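# Fold a napkin diagonally into a flat triangle

## Task

Fold the napkin along one diagonal so that one corner is brought onto the opposite corner, giving a flat, low triangle with all three points fully spread out, the folded layer lying flat out from the crease, and the corners lined up to within roughly a thumb's width. The whole napkin must rest on the table without touching any arm base or its mount. The moving corner may be set down or dropped into position, but the attempt fails if the napkin comes out of a gripper while that gripper is travelling sideways fast enough to throw it, even if the other gripper catches it. The fold must stay in place on its own, not because the robot is holding it. At the end both arms, hands included, must be up in free air touching nothing during the final second after the scene has settled; if the scene never settles, the attempt counts as failed.

## Robot and tools

Robot: two arms, left_arm and right_arm, each with a parallel two-finger gripper. Shared scene frame: origin on the table surface midway between the arms, +x reaches out over the table, +z is up, and left_arm sits on the +y side. The names left and right do not match image sides. Positions are in metres, orientations as quaternions wxyz.

Gripper axes: fingers extend along the gripper's +z and close along its y. The reported end_effector_position is the point between the finger pads, about 1 cm short of the tips. Reported hand positions can be somewhat wrong, more so when the arm is stretched far.

execute_actions(actions): a list of actions run one after another. Each action is a table of up to 15 rows; each row lasts one control step (1/30 s), and if fewer than 15 rows are given the last row repeats to fill 15 steps (0.5 s). Every row is a single flat list of 14 numbers, each in [-1, 1], covering both arms even when one is idle: dx, dy, dz, rx, ry, rz, opening for left_arm, then the same seven for right_arm. dx to rz are an offset, in that gripper's own axes, from its measured pose at the start of the action (for a call's first action, the last pose a result showed); every row is relative to that start, not to the previous row. Scale: 1.0 equals 0.6 m for dx, dy, dz and 180 degrees for rotation; rx, ry, rz form one rotation vector. opening is absolute, not an offset: +1 fully open (0.094 m), -1 closed. An empty list just returns state and images.

Per step the commanded pose is clipped to at most 70 mm and 16 degrees from the measured pose, so large offsets need several actions; after an action an arm continues only up to its last clipped pose. If position and orientation cannot both be met, position wins. Elbows stop slightly short of straight. Hand target lines show what the controller currently drives toward.

move(target, speed, blocking): target is one 14-number row laid out as above, an offset in each gripper's own axes from the pose in the latest result that showed one, same scale; opening is absolute and is sent when the move begins. Each gripper travels a straight line toward its goal, both finishing together, 0.5 to 10 s long (cut off at 10 s). speed is the top path speed in m/s, 0.002 to 0.5, default 0.25; turning is capped at twice that in rad/s. Paths do not avoid obstacles or the other arm; grippers lag, drift, and can overshoot speed, especially near full stretch. Faster contact and targets deeper past the contact press harder. With blocking=false you get a result after 0.5 s while motion continues; use wait(0) to check, and until the end is shown, further moves and action rows are refused unless you wait or stop. The extra move: line reports the ending (done, off_target, moving, held, fault), limits that acted, and each gripper's distance from its goal. If only one arm is named, the other finished at rest. held means a check blocked that arm's final step; limits=paced means the sent pose was clipped; limits=held means some steps were blocked, after which the arm may race faster than speed.

wait(seconds): 0 to 10; arms keep their last command and a running move carries on; returns early when a move finishes.

stop(): brakes a running move; needs room, more at speed; fingers keep moving.

zoom_image(camera, region): enlarges part of a camera's latest image; region is [x0, y0, x1, y1] in pixels from the top-left, at most 504 by 504. Cameras: cam_head_left, cam_head_right, cam_high, cam_low (504x504), cam_left_wrist, cam_right_wrist (616x616).

finished_scene(scene): ends the given scene after the last command has been held; irreversible.

Results: the state line left_arm: ... | right_arm: ... gives each gripper's position and quat. grip_measured is the measured finger gap on the opening scale (the last Joint positions entry gives it in metres); each gripper may read off by up to about 1 mm. Action calls also list end_effector_position at some steps, with HELD marking steps where an arm's command was held back. A pose unreachable line means the clearance check altered or blocked that arm's command. FAULT or OVER-TEMPERATURE FAULT lines mean an arm was stopped. MOTOR HOT warns from 75 °C; at 90 °C the arm halts for 10 s; at 100 °C it goes limp and drops.

Practical points: arms usually settle a centimetre or more low, and sending zero offsets lets them sag further; to keep an arm in place, send the correction back to its desired pose in the first call of a reply, zeros afterwards, and raise the aim if it still hangs low. The robot keeps holding the last command while you think. To hold cloth, command an opening about 0.03 below grip_measured; the napkin is thin, so grip force is reduced. Finger force tops out around 50 to 62 N per pad and can spike at first contact. Joint ranges (rad), base to gripper: waist -2.618 to 3.054, shoulder 0 to 3.142, elbow 0 to 3.142, wrist pitch -1.571 to 1.571, wrist yaw -1.571 to 1.571, wrist roll -2.094 to 2.094.

Avoid: releasing the napkin while a gripper sweeps sideways quickly, pushing it off the table or against arm bases, dropping or slamming things, hard presses into the table, and letting the arms collide or push each other, which can end the scene. Finish with both grippers lifted clear of everything.

Each tool is called as a command line: name --argument value for each argument, lists and objects as JSON in quotes; but a table of rows of numbers goes row by row, as --pt "numbers of a row", without its own name.

## Session

execute_actions --actions '[]'

Scene clock: 0.00 s.
left_arm: end_effector_position=(+0.3507, +0.0908, +0.1414) grip_measured=-0.985 end_effector_quat_wxyz=(+0.295, +0.307, +0.898, -0.110) | right_arm: end_effector_position=(+0.3560, -0.2456, +0.4034) grip_measured=+1.000 end_effector_quat_wxyz=(+0.701, -0.042, +0.710, +0.049)
Joint positions: left_arm=[-0.51   1.692  1.292 -0.533  0.061  0.054  0.001] | right_arm=[-0.011  1.053  1.046 -0.004  0.001  0.011  0.094]
Joint velocities: left_arm=[-0.007 -0.022 -0.012 -0.007 -0.037 -0.051  0.   ] | right_arm=[-0.002 -0.002 -0.007  0.051 -0.051  0.007  0.   ]
Motor temperatures (°C, as the motors report them): left_arm=[29 29 27 26 27 29] | right_arm=[27 26 29 27 28 25]
Hand target (left_arm): +0.350, +0.091, +0.143; +0.294, +0.307, +0.898, -0.110
Hand target (right_arm): +0.354, -0.246, +0.404; +0.700, -0.042, +0.711, +0.049

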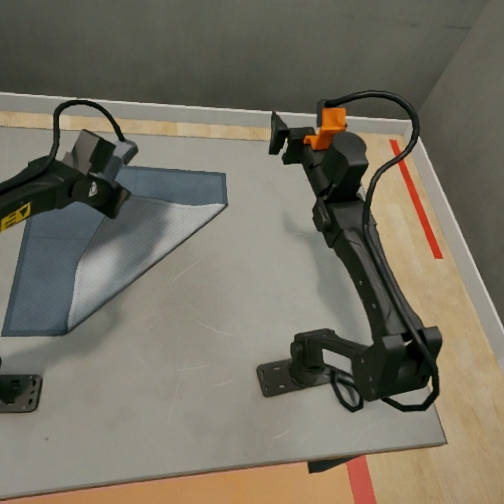

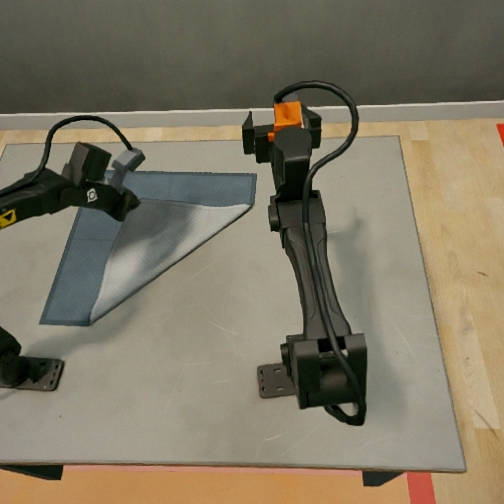

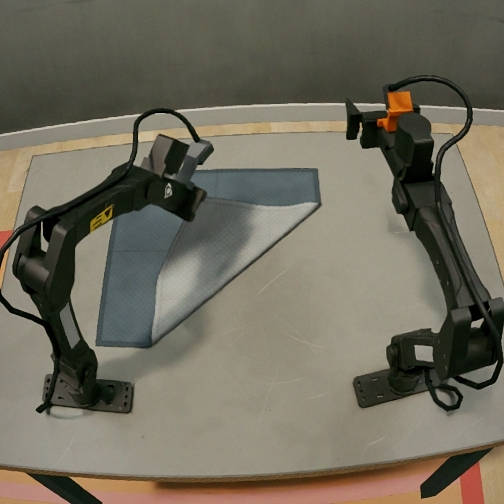

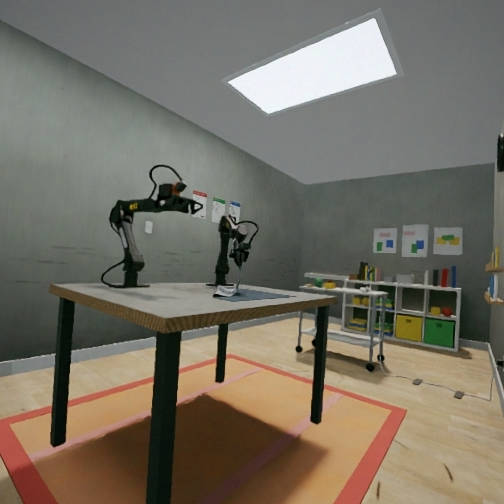

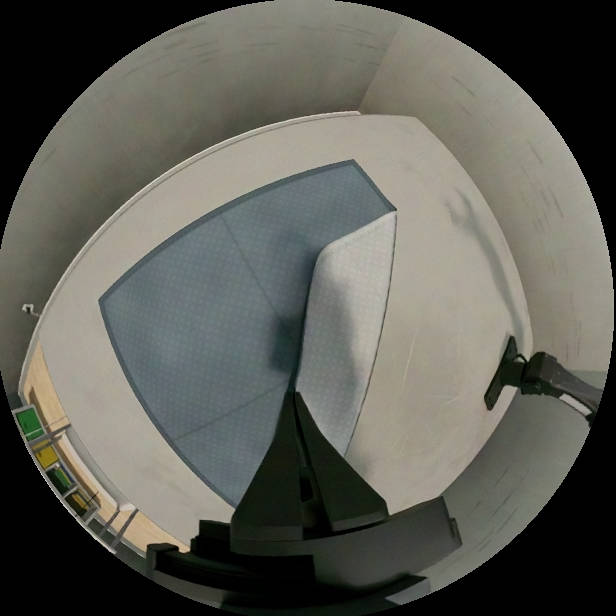

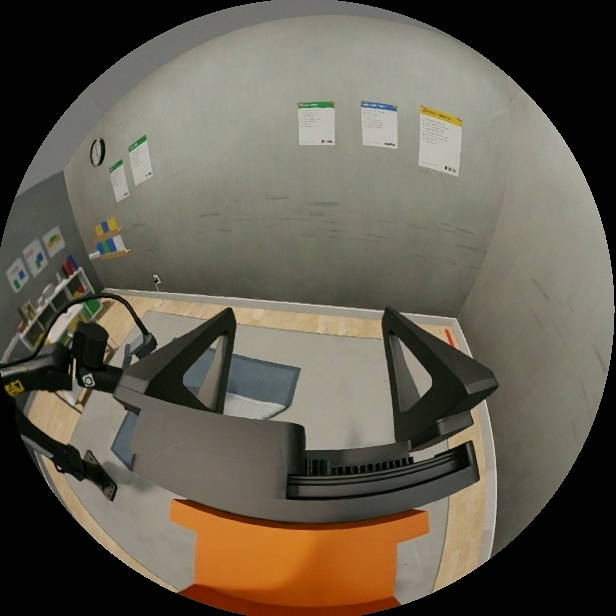

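move --target '[0.029,0.293,0.118,0,0,0,-1,0,0,0,0,0,0,1]' --speed 0.12

Scene clock: 11.80 s.
left_arm: end_effector_position=(+0.4761, +0.2144, +0.0685) grip_measured=-0.985 end_effector_quat_wxyz=(+0.288, +0.301, +0.903, -0.105) | right_arm: end_effector_position=(+0.3560, -0.2456, +0.4039) grip_measured=+1.000 end_effector_quat_wxyz=(+0.702, -0.041, +0.709, +0.049)
Joint positions: left_arm=[-0.09   2.051  1.489 -0.448  0.286  0.395  0.001] | right_arm=[-0.011  1.053  1.046 -0.002  0.001  0.011  0.094]
Joint velocities: left_arm=[-0.007  0.017  0.002  0.022  0.051  0.007  0.001] | right_arm=[ 0.002 -0.002  0.002 -0.037 -0.007 -0.022  0.   ]
Motor temperatures (°C, as the motors report them): left_arm=[29 30 28 27 27 29] | right_arm=[27 26 30 30 28 25]
Hand target (left_arm): +0.483, +0.211, +0.074; +0.297, +0.306, +0.898, -0.111
Hand target (right_arm): +0.356, -0.246, +0.403; +0.701, -0.042, +0.710, +0.049
Off the commanded pose (left_arm): 0.006 m, 1 deg.
Off the commanded pose (right_arm): 0.000 m, 0 deg.
move: done

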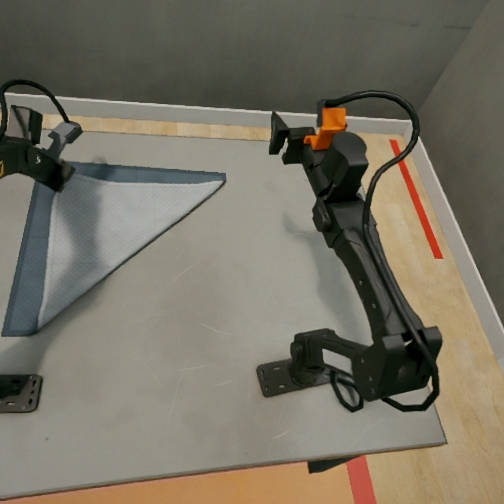

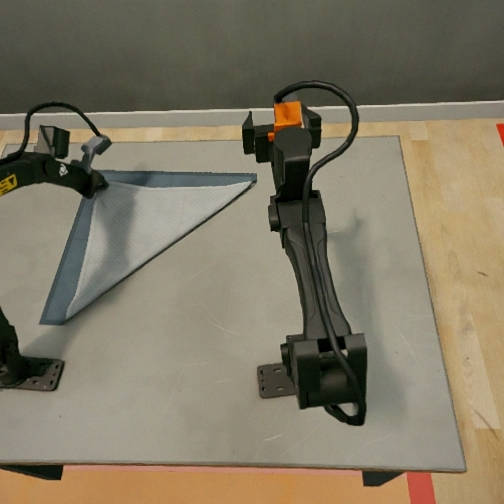

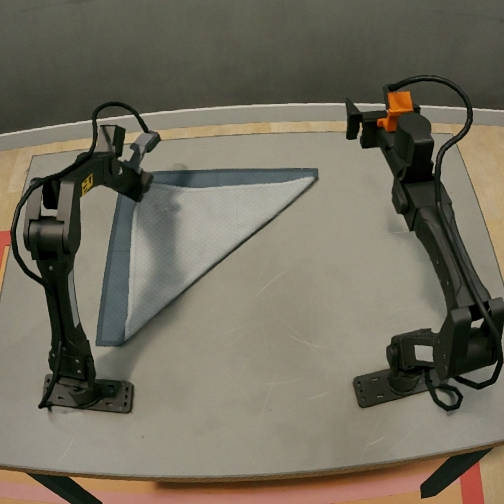

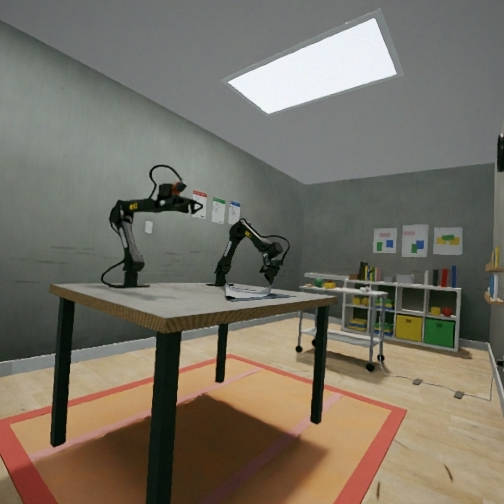

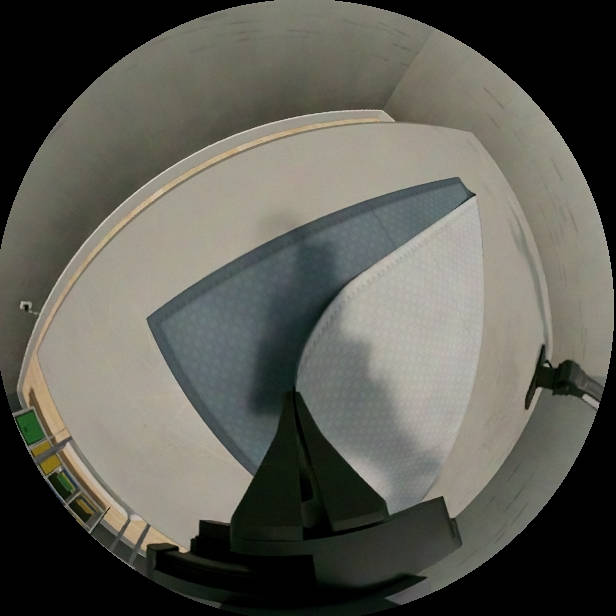

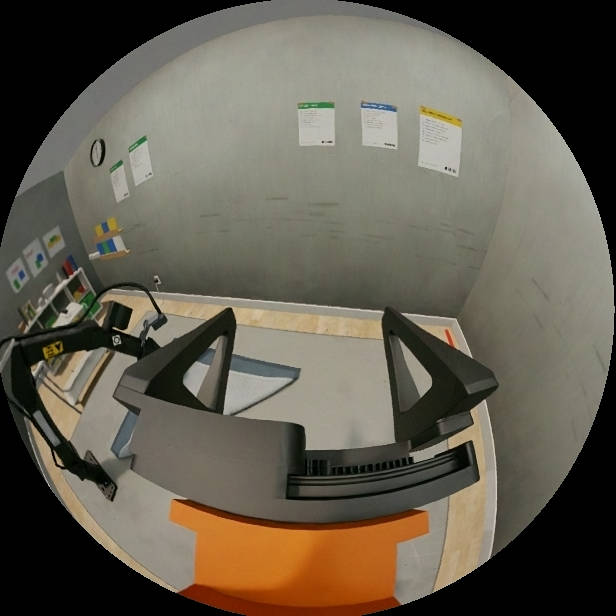

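move --target '[0.038,0.107,0.053,0,0,0,-1,0,0,0,0,0,0,1]' --speed 0.08

zoom_image --camera "cam_high" --region '[60,120,340,360]'

Scene clock: 19.07 s.
left_arm: end_effector_position=(+0.5053, +0.2675, +0.0224) grip_measured=-0.985 end_effector_quat_wxyz=(+0.273, +0.295, +0.910, -0.100) | right_arm: end_effector_position=(+0.3560, -0.2456, +0.4045) grip_measured=+1.000 end_effector_quat_wxyz=(+0.703, -0.041, +0.708, +0.049)
Joint positions: left_arm=[ 0.032  2.219  1.584 -0.438  0.331  0.5    0.001] | right_arm=[-0.011  1.053  1.046  0.001  0.001  0.011  0.094]
Joint velocities: left_arm=[-0.002 -0.012 -0.002 -0.066 -0.095 -0.051  0.   ] | right_arm=[-0.002  0.007 -0.012 -0.007 -0.11   0.037  0.   ]
Motor temperatures (°C, as the motors report them): left_arm=[29 30 29 28 27 29] | right_arm=[27 26 30 31 28 25]
Hand target (left_arm): +0.515, +0.265, +0.029; +0.288, +0.301, +0.903, -0.104
Hand target (right_arm): +0.356, -0.246, +0.404; +0.702, -0.041, +0.709, +0.049
Off the commanded pose (left_arm): 0.011 m, 2 deg.
Off the commanded pose (right_arm): 0.001 m, 0 deg.
move: off_target (left_arm)

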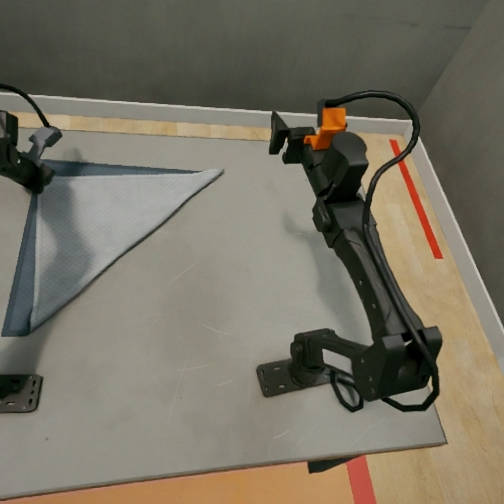

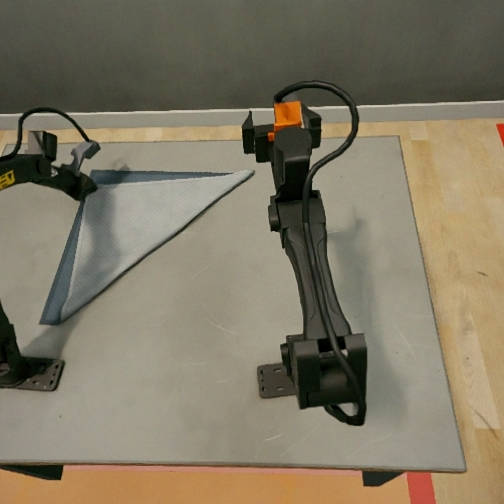

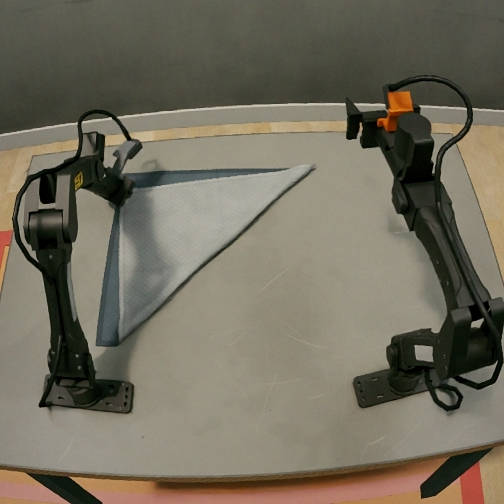

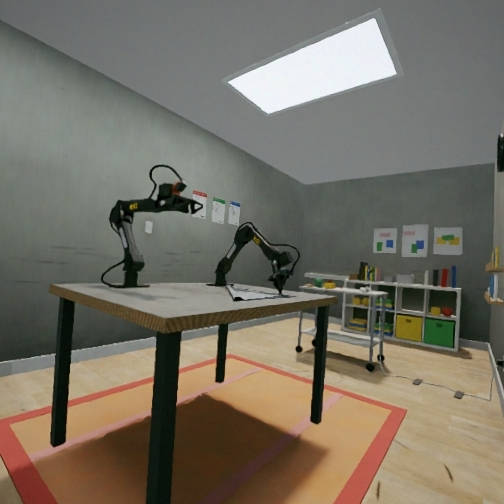

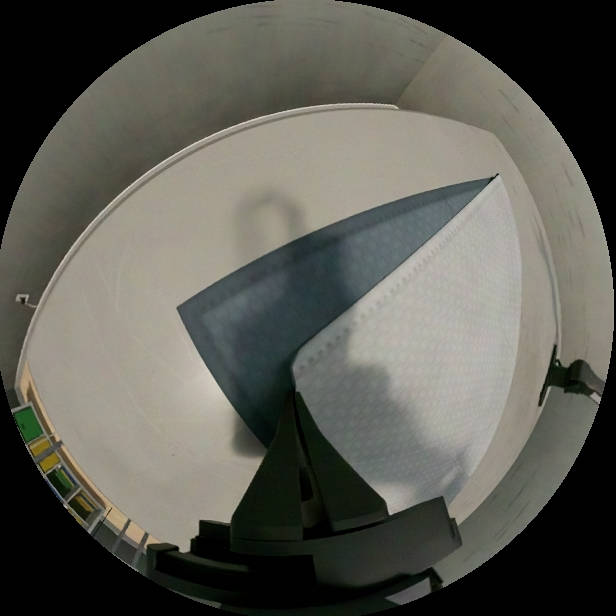

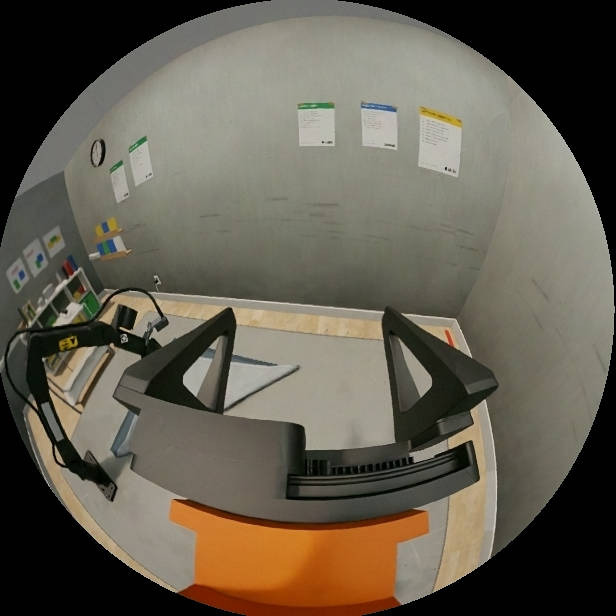

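Region (60, 120, 340, 360) of cam_high's 504x504 image, scaled by 1.800, with more detail than that image has; it fills the top 432 rows of this view, and the rest is white.

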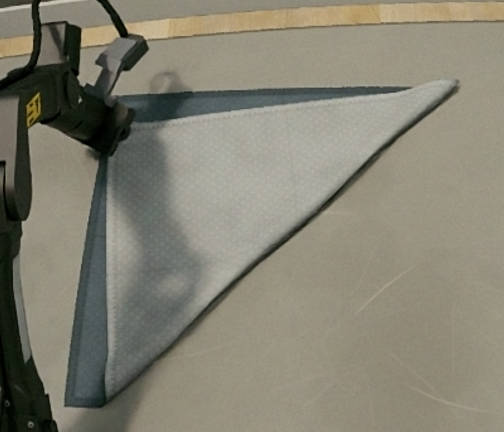

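move --target '[-0.076,0.062,0.03,0,0,0,-1,0,0,0,0,0,0,1]' --speed 0.08

zoom_image --camera "cam_high" --region '[60,120,340,360]'

Scene clock: 25.37 s.
left_arm: end_effector_position=(+0.5657, +0.2647, +0.0358) grip_measured=-0.985 end_effector_quat_wxyz=(+0.283, +0.297, +0.907, -0.098) | right_arm: end_effector_position=(+0.3560, -0.2456, +0.4049) grip_measured=+1.000 end_effector_quat_wxyz=(+0.704, -0.041, +0.708, +0.049)
Joint positions: left_arm=[ 0.032  2.433  2.004 -0.622  0.332  0.502  0.001] | right_arm=[-0.011  1.053  1.046  0.002  0.001  0.011  0.094]
Joint velocities: left_arm=[ 0.007 -0.002  0.017 -0.037 -0.007 -0.022  0.   ] | right_arm=[-0.022  0.007 -0.017  0.022  0.066 -0.051  0.   ]
Motor temperatures (°C, as the motors report them): left_arm=[29 31 29 28 27 29] | right_arm=[27 26 31 31 28 25]
Hand target (left_arm): +0.565, +0.268, +0.033; +0.274, +0.295, +0.910, -0.100
Hand target (right_arm): +0.356, -0.246, +0.404; +0.703, -0.041, +0.708, +0.049
Off the commanded pose (left_arm): 0.006 m, 1 deg.
Off the commanded pose (right_arm): 0.000 m, 0 deg.
move: done

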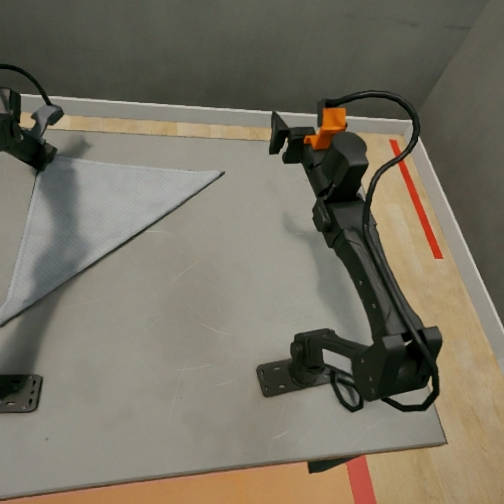

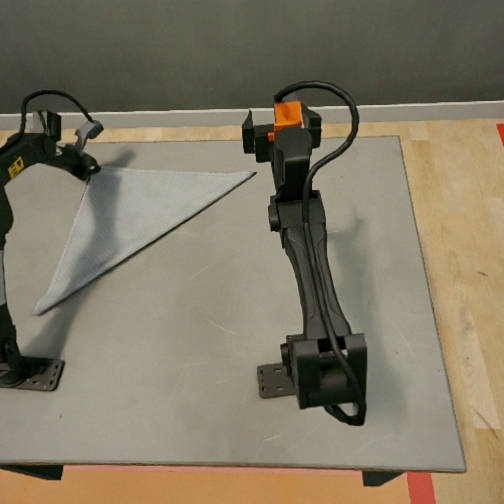

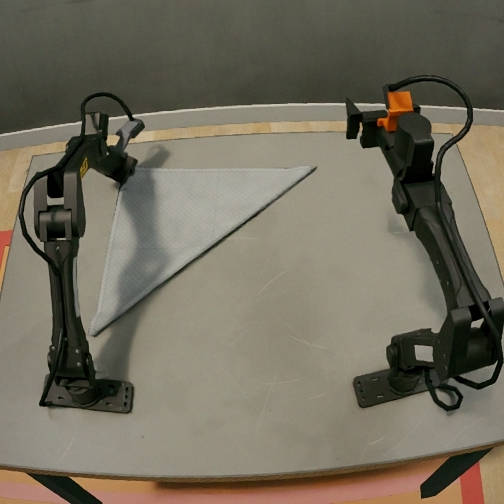

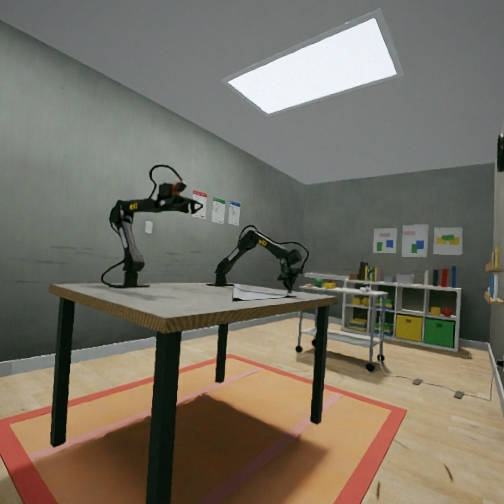

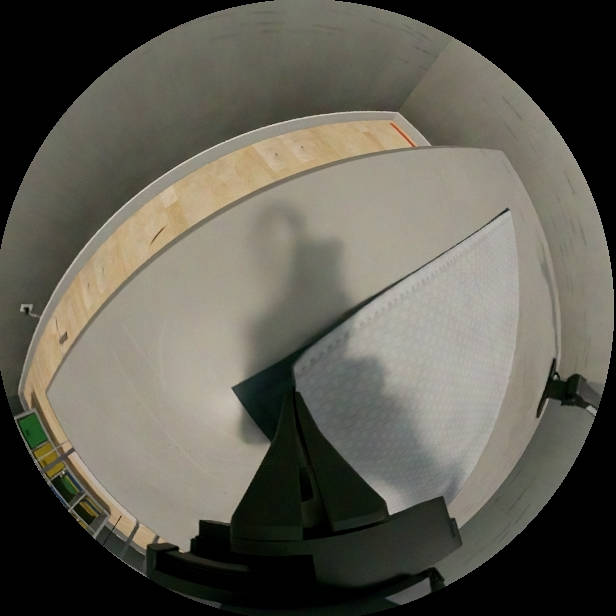

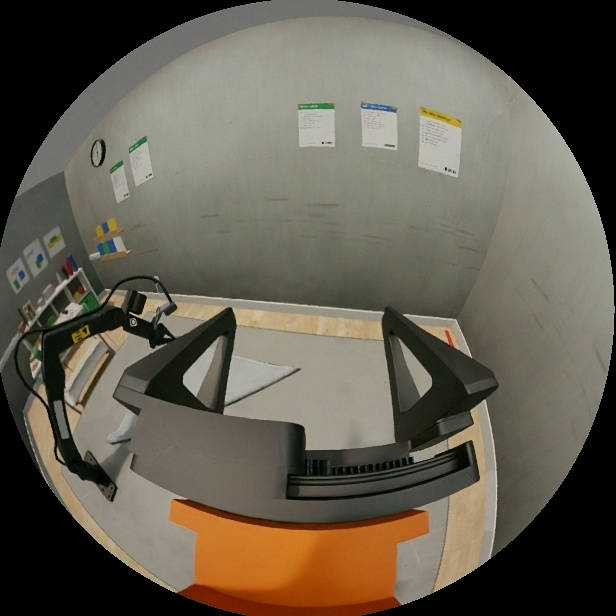

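Region (60, 120, 340, 360) of cam_high's 504x504 image, scaled by 1.800, with more detail than that image has; it fills the top 432 rows of this view, and the rest is white.

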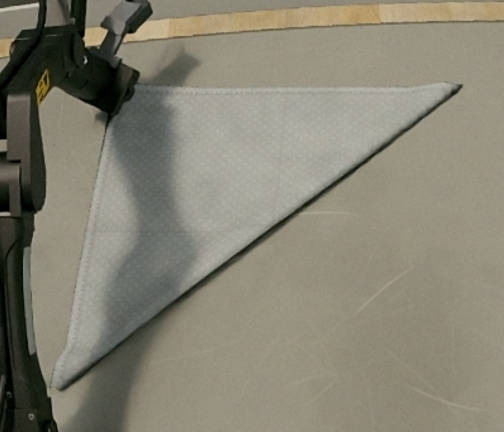

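move --target '[0.028,-0.012,0.011,0,0,0,-1,0,0,0,0,0,0,1]' --speed 0.05

move --target '[0,0,0,0,0,0,-0.3,0,0,0,0,0,0,1]'

move --target '[-0.1,0,-0.25,0,0,0,-0.3,0,0,0,0,0,0,1]' --speed 0.15

zoom_image --camera "cam_high" --region '[60,120,340,360]'

Scene clock: 37.77 s.
left_arm: end_effector_position=(+0.5566, +0.2651, +0.0214) grip_measured=-0.985 end_effector_quat_wxyz=(+0.283, +0.297, +0.907, -0.098) | right_arm: end_effector_position=(+0.3560, -0.2456, +0.4054) grip_measured=+1.000 end_effector_quat_wxyz=(+0.704, -0.041, +0.707, +0.049)
Joint positions: left_arm=[ 0.032  2.408  1.901 -0.545  0.332  0.502  0.001] | right_arm=[-0.011  1.053  1.046  0.004  0.001  0.011  0.094]
Joint velocities: left_arm=[ 0.002  0.012 -0.017  0.051  0.051 -0.037  0.   ] | right_arm=[ 0.007 -0.012  0.012 -0.037 -0.007  0.007  0.   ]
Motor temperatures (°C, as the motors report them): left_arm=[29 32 29 28 27 29] | right_arm=[27 26 31 33 28 25]
Hand target (left_arm): +0.554, +0.265, +0.021; +0.283, +0.297, +0.907, -0.098
Hand target (right_arm): +0.356, -0.246, +0.405; +0.704, -0.041, +0.708, +0.049
Off the commanded pose (left_arm): 0.003 m, 0 deg.
Off the commanded pose (right_arm): 0.000 m, 0 deg.
move: done

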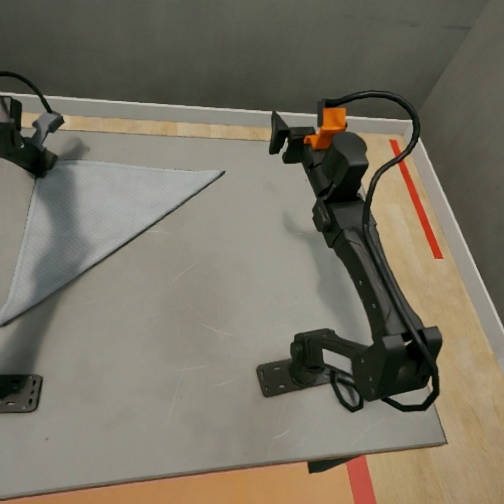

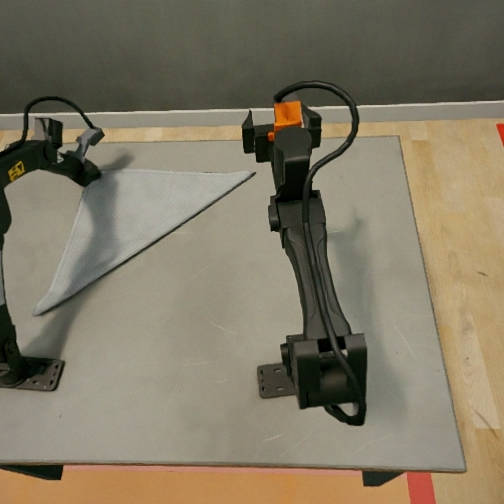

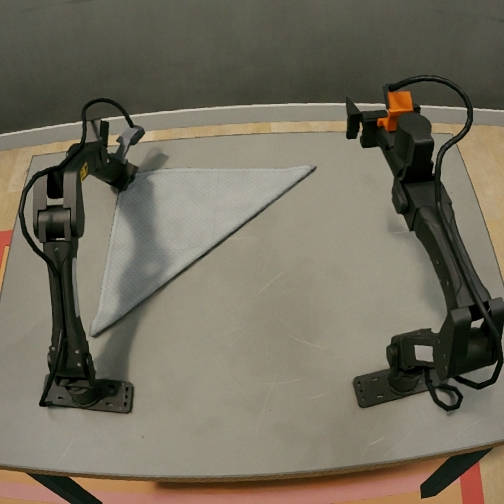

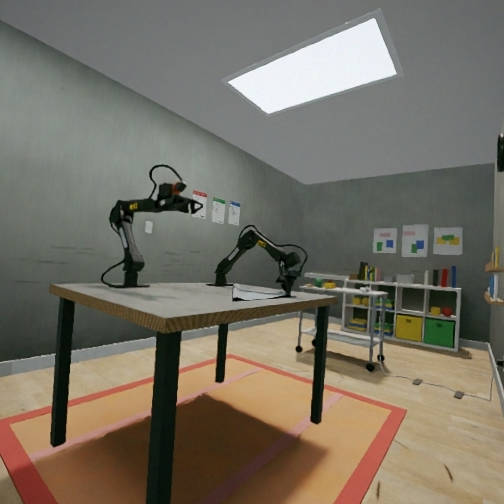

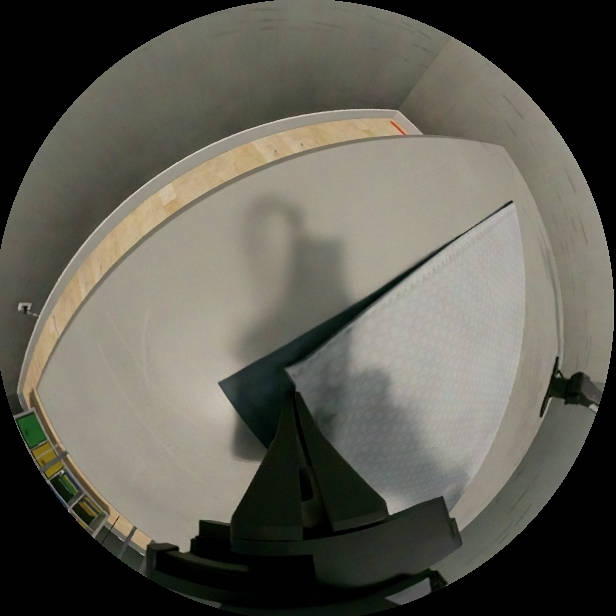

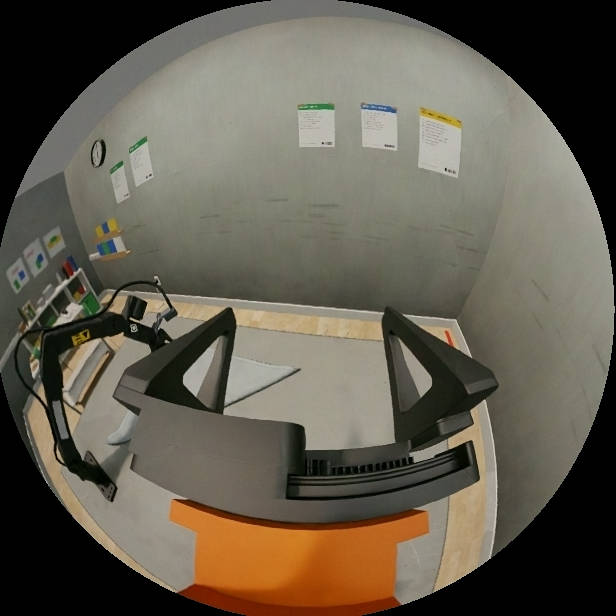

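Scene clock: 38.27 s.
left_arm: end_effector_position=(+0.5566, +0.2651, +0.0214) grip_measured=-0.301 end_effector_quat_wxyz=(+0.283, +0.297, +0.907, -0.098) | right_arm: end_effector_position=(+0.3560, -0.2456, +0.4060) grip_measured=+1.000 end_effector_quat_wxyz=(+0.705, -0.041, +0.706, +0.049)
Joint positions: left_arm=[ 0.032  2.408  1.901 -0.545  0.332  0.502  0.033] | right_arm=[-0.011  1.053  1.046  0.007  0.001  0.011  0.094]
Joint velocities: left_arm=[ 0.007  0.002 -0.007  0.066 -0.022 -0.022  0.   ] | right_arm=[ 0.012 -0.002  0.012 -0.066  0.007  0.037  0.   ]
Motor temperatures (°C, as the motors report them): left_arm=[29 32 29 28 27 29] | right_arm=[27 26 31 33 28 25]
Hand target (left_arm): +0.557, +0.265, +0.021; +0.283, +0.297, +0.907, -0.098
Hand target (right_arm): +0.356, -0.246, +0.405; +0.704, -0.041, +0.707, +0.049
Off the commanded pose (left_arm): 0.000 m, 0 deg.
Off the commanded pose (right_arm): 0.001 m, 0 deg.
move: done

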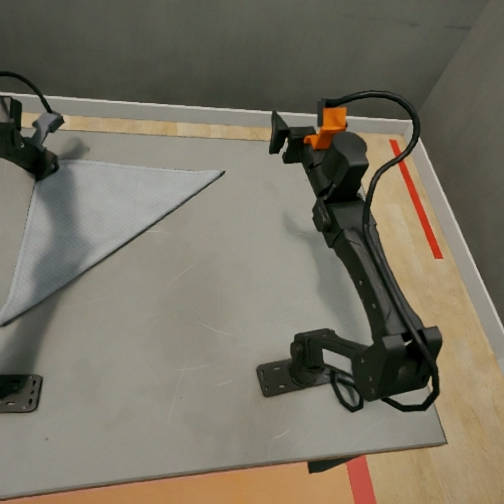

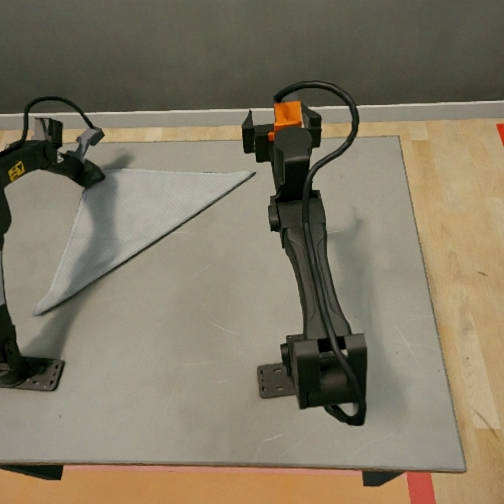

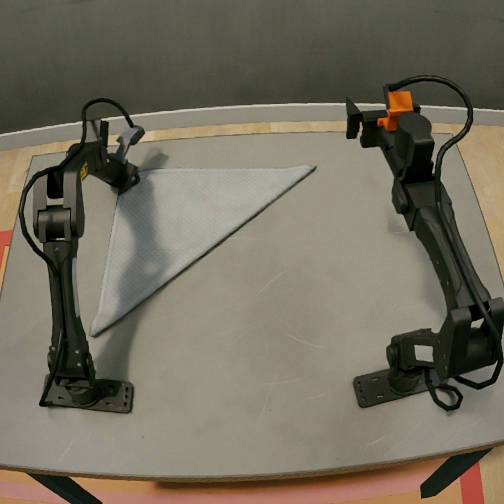

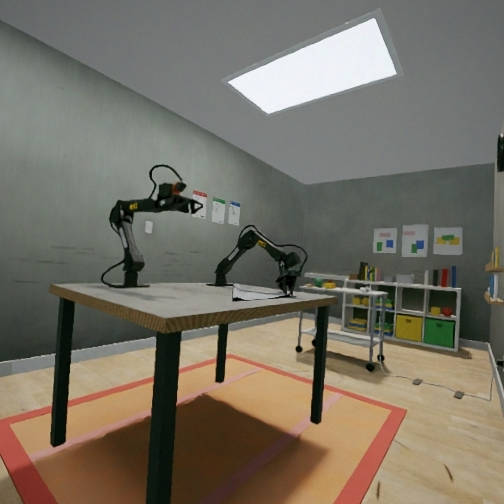

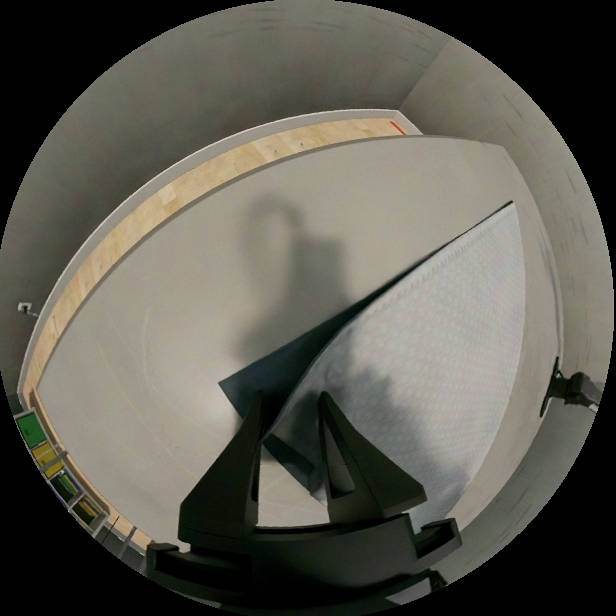

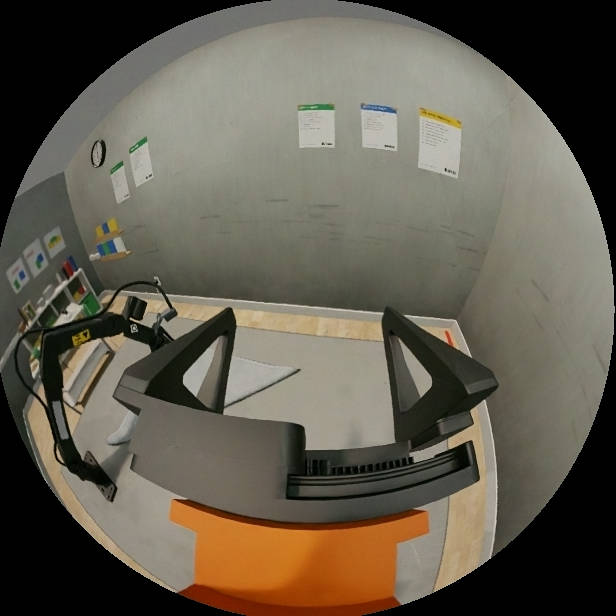

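Scene clock: 40.07 s.
left_arm: end_effector_position=(+0.5280, +0.2857, +0.1694) grip_measured=-0.301 end_effector_quat_wxyz=(+0.279, +0.295, +0.909, -0.091) | right_arm: end_effector_position=(+0.3560, -0.2456, +0.4065) grip_measured=+1.000 end_effector_quat_wxyz=(+0.706, -0.041, +0.706, +0.049)
Joint positions: left_arm=[ 0.069  2.246  2.22  -1.041  0.335  0.534  0.033] | right_arm=[-0.011  1.053  1.046  0.009  0.001  0.011  0.094]
Joint velocities: left_arm=[-0.002 -0.002  0.002 -0.139 -0.095 -0.037 -0.001] | right_arm=[-0.007 -0.012 -0.002  0.007  0.081  0.051  0.   ]
Motor temperatures (°C, as the motors report them): left_arm=[29 33 29 28 27 29] | right_arm=[27 26 31 33 28 25]
Hand target (left_arm): +0.526, +0.286, +0.179; +0.283, +0.297, +0.907, -0.098
Hand target (right_arm): +0.356, -0.246, +0.406; +0.705, -0.041, +0.706, +0.049
Off the commanded pose (left_arm): 0.010 m, 1 deg.
Off the commanded pose (right_arm): 0.000 m, 0 deg.
move: done

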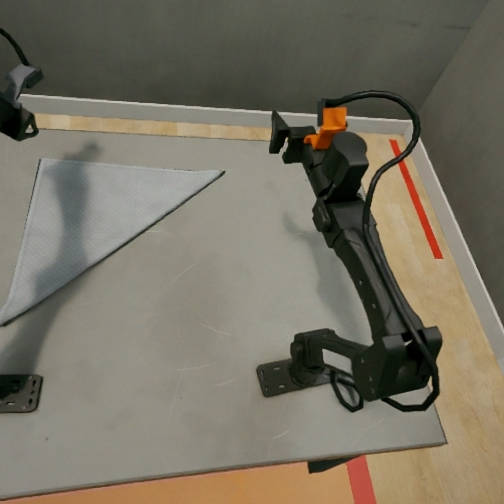

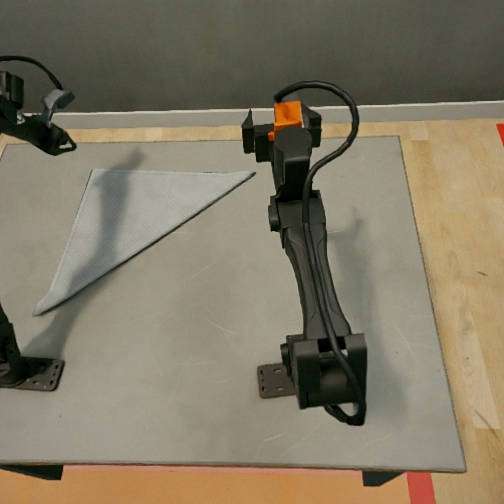

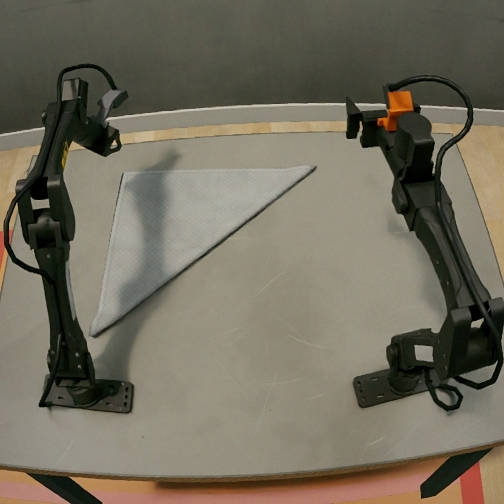

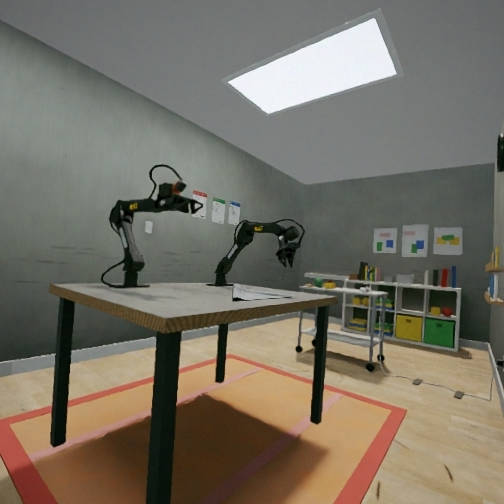

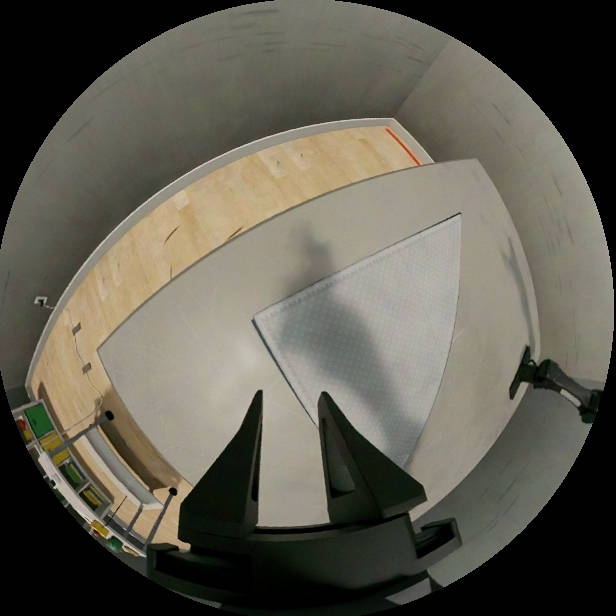

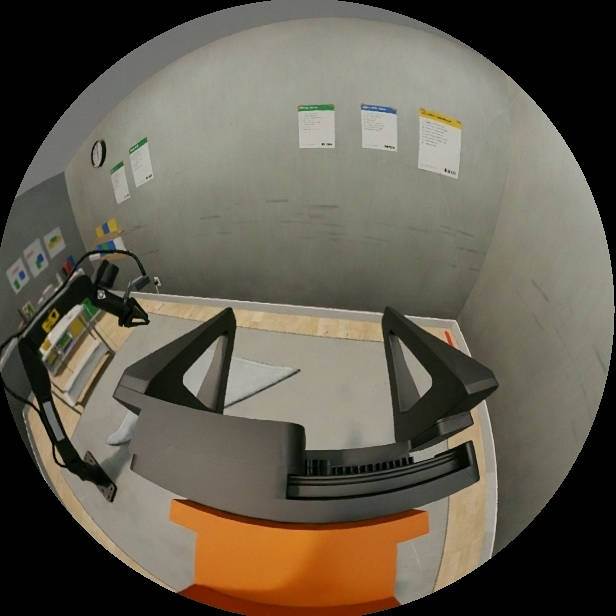

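Region (60, 120, 340, 360) of cam_high's 504x504 image, scaled by 1.800, with more detail than that image has; it fills the top 432 rows of this view, and the rest is white.

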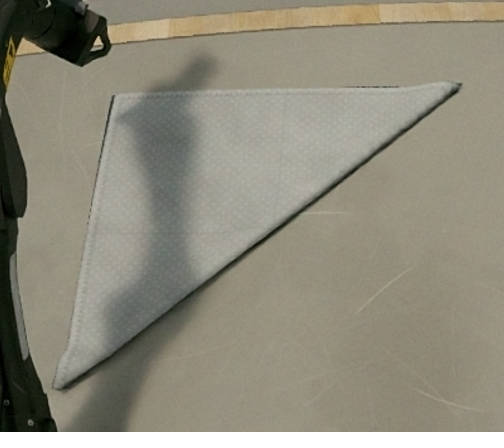

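Good.

finished_scene --scene 1

The scene is finished: the task was done.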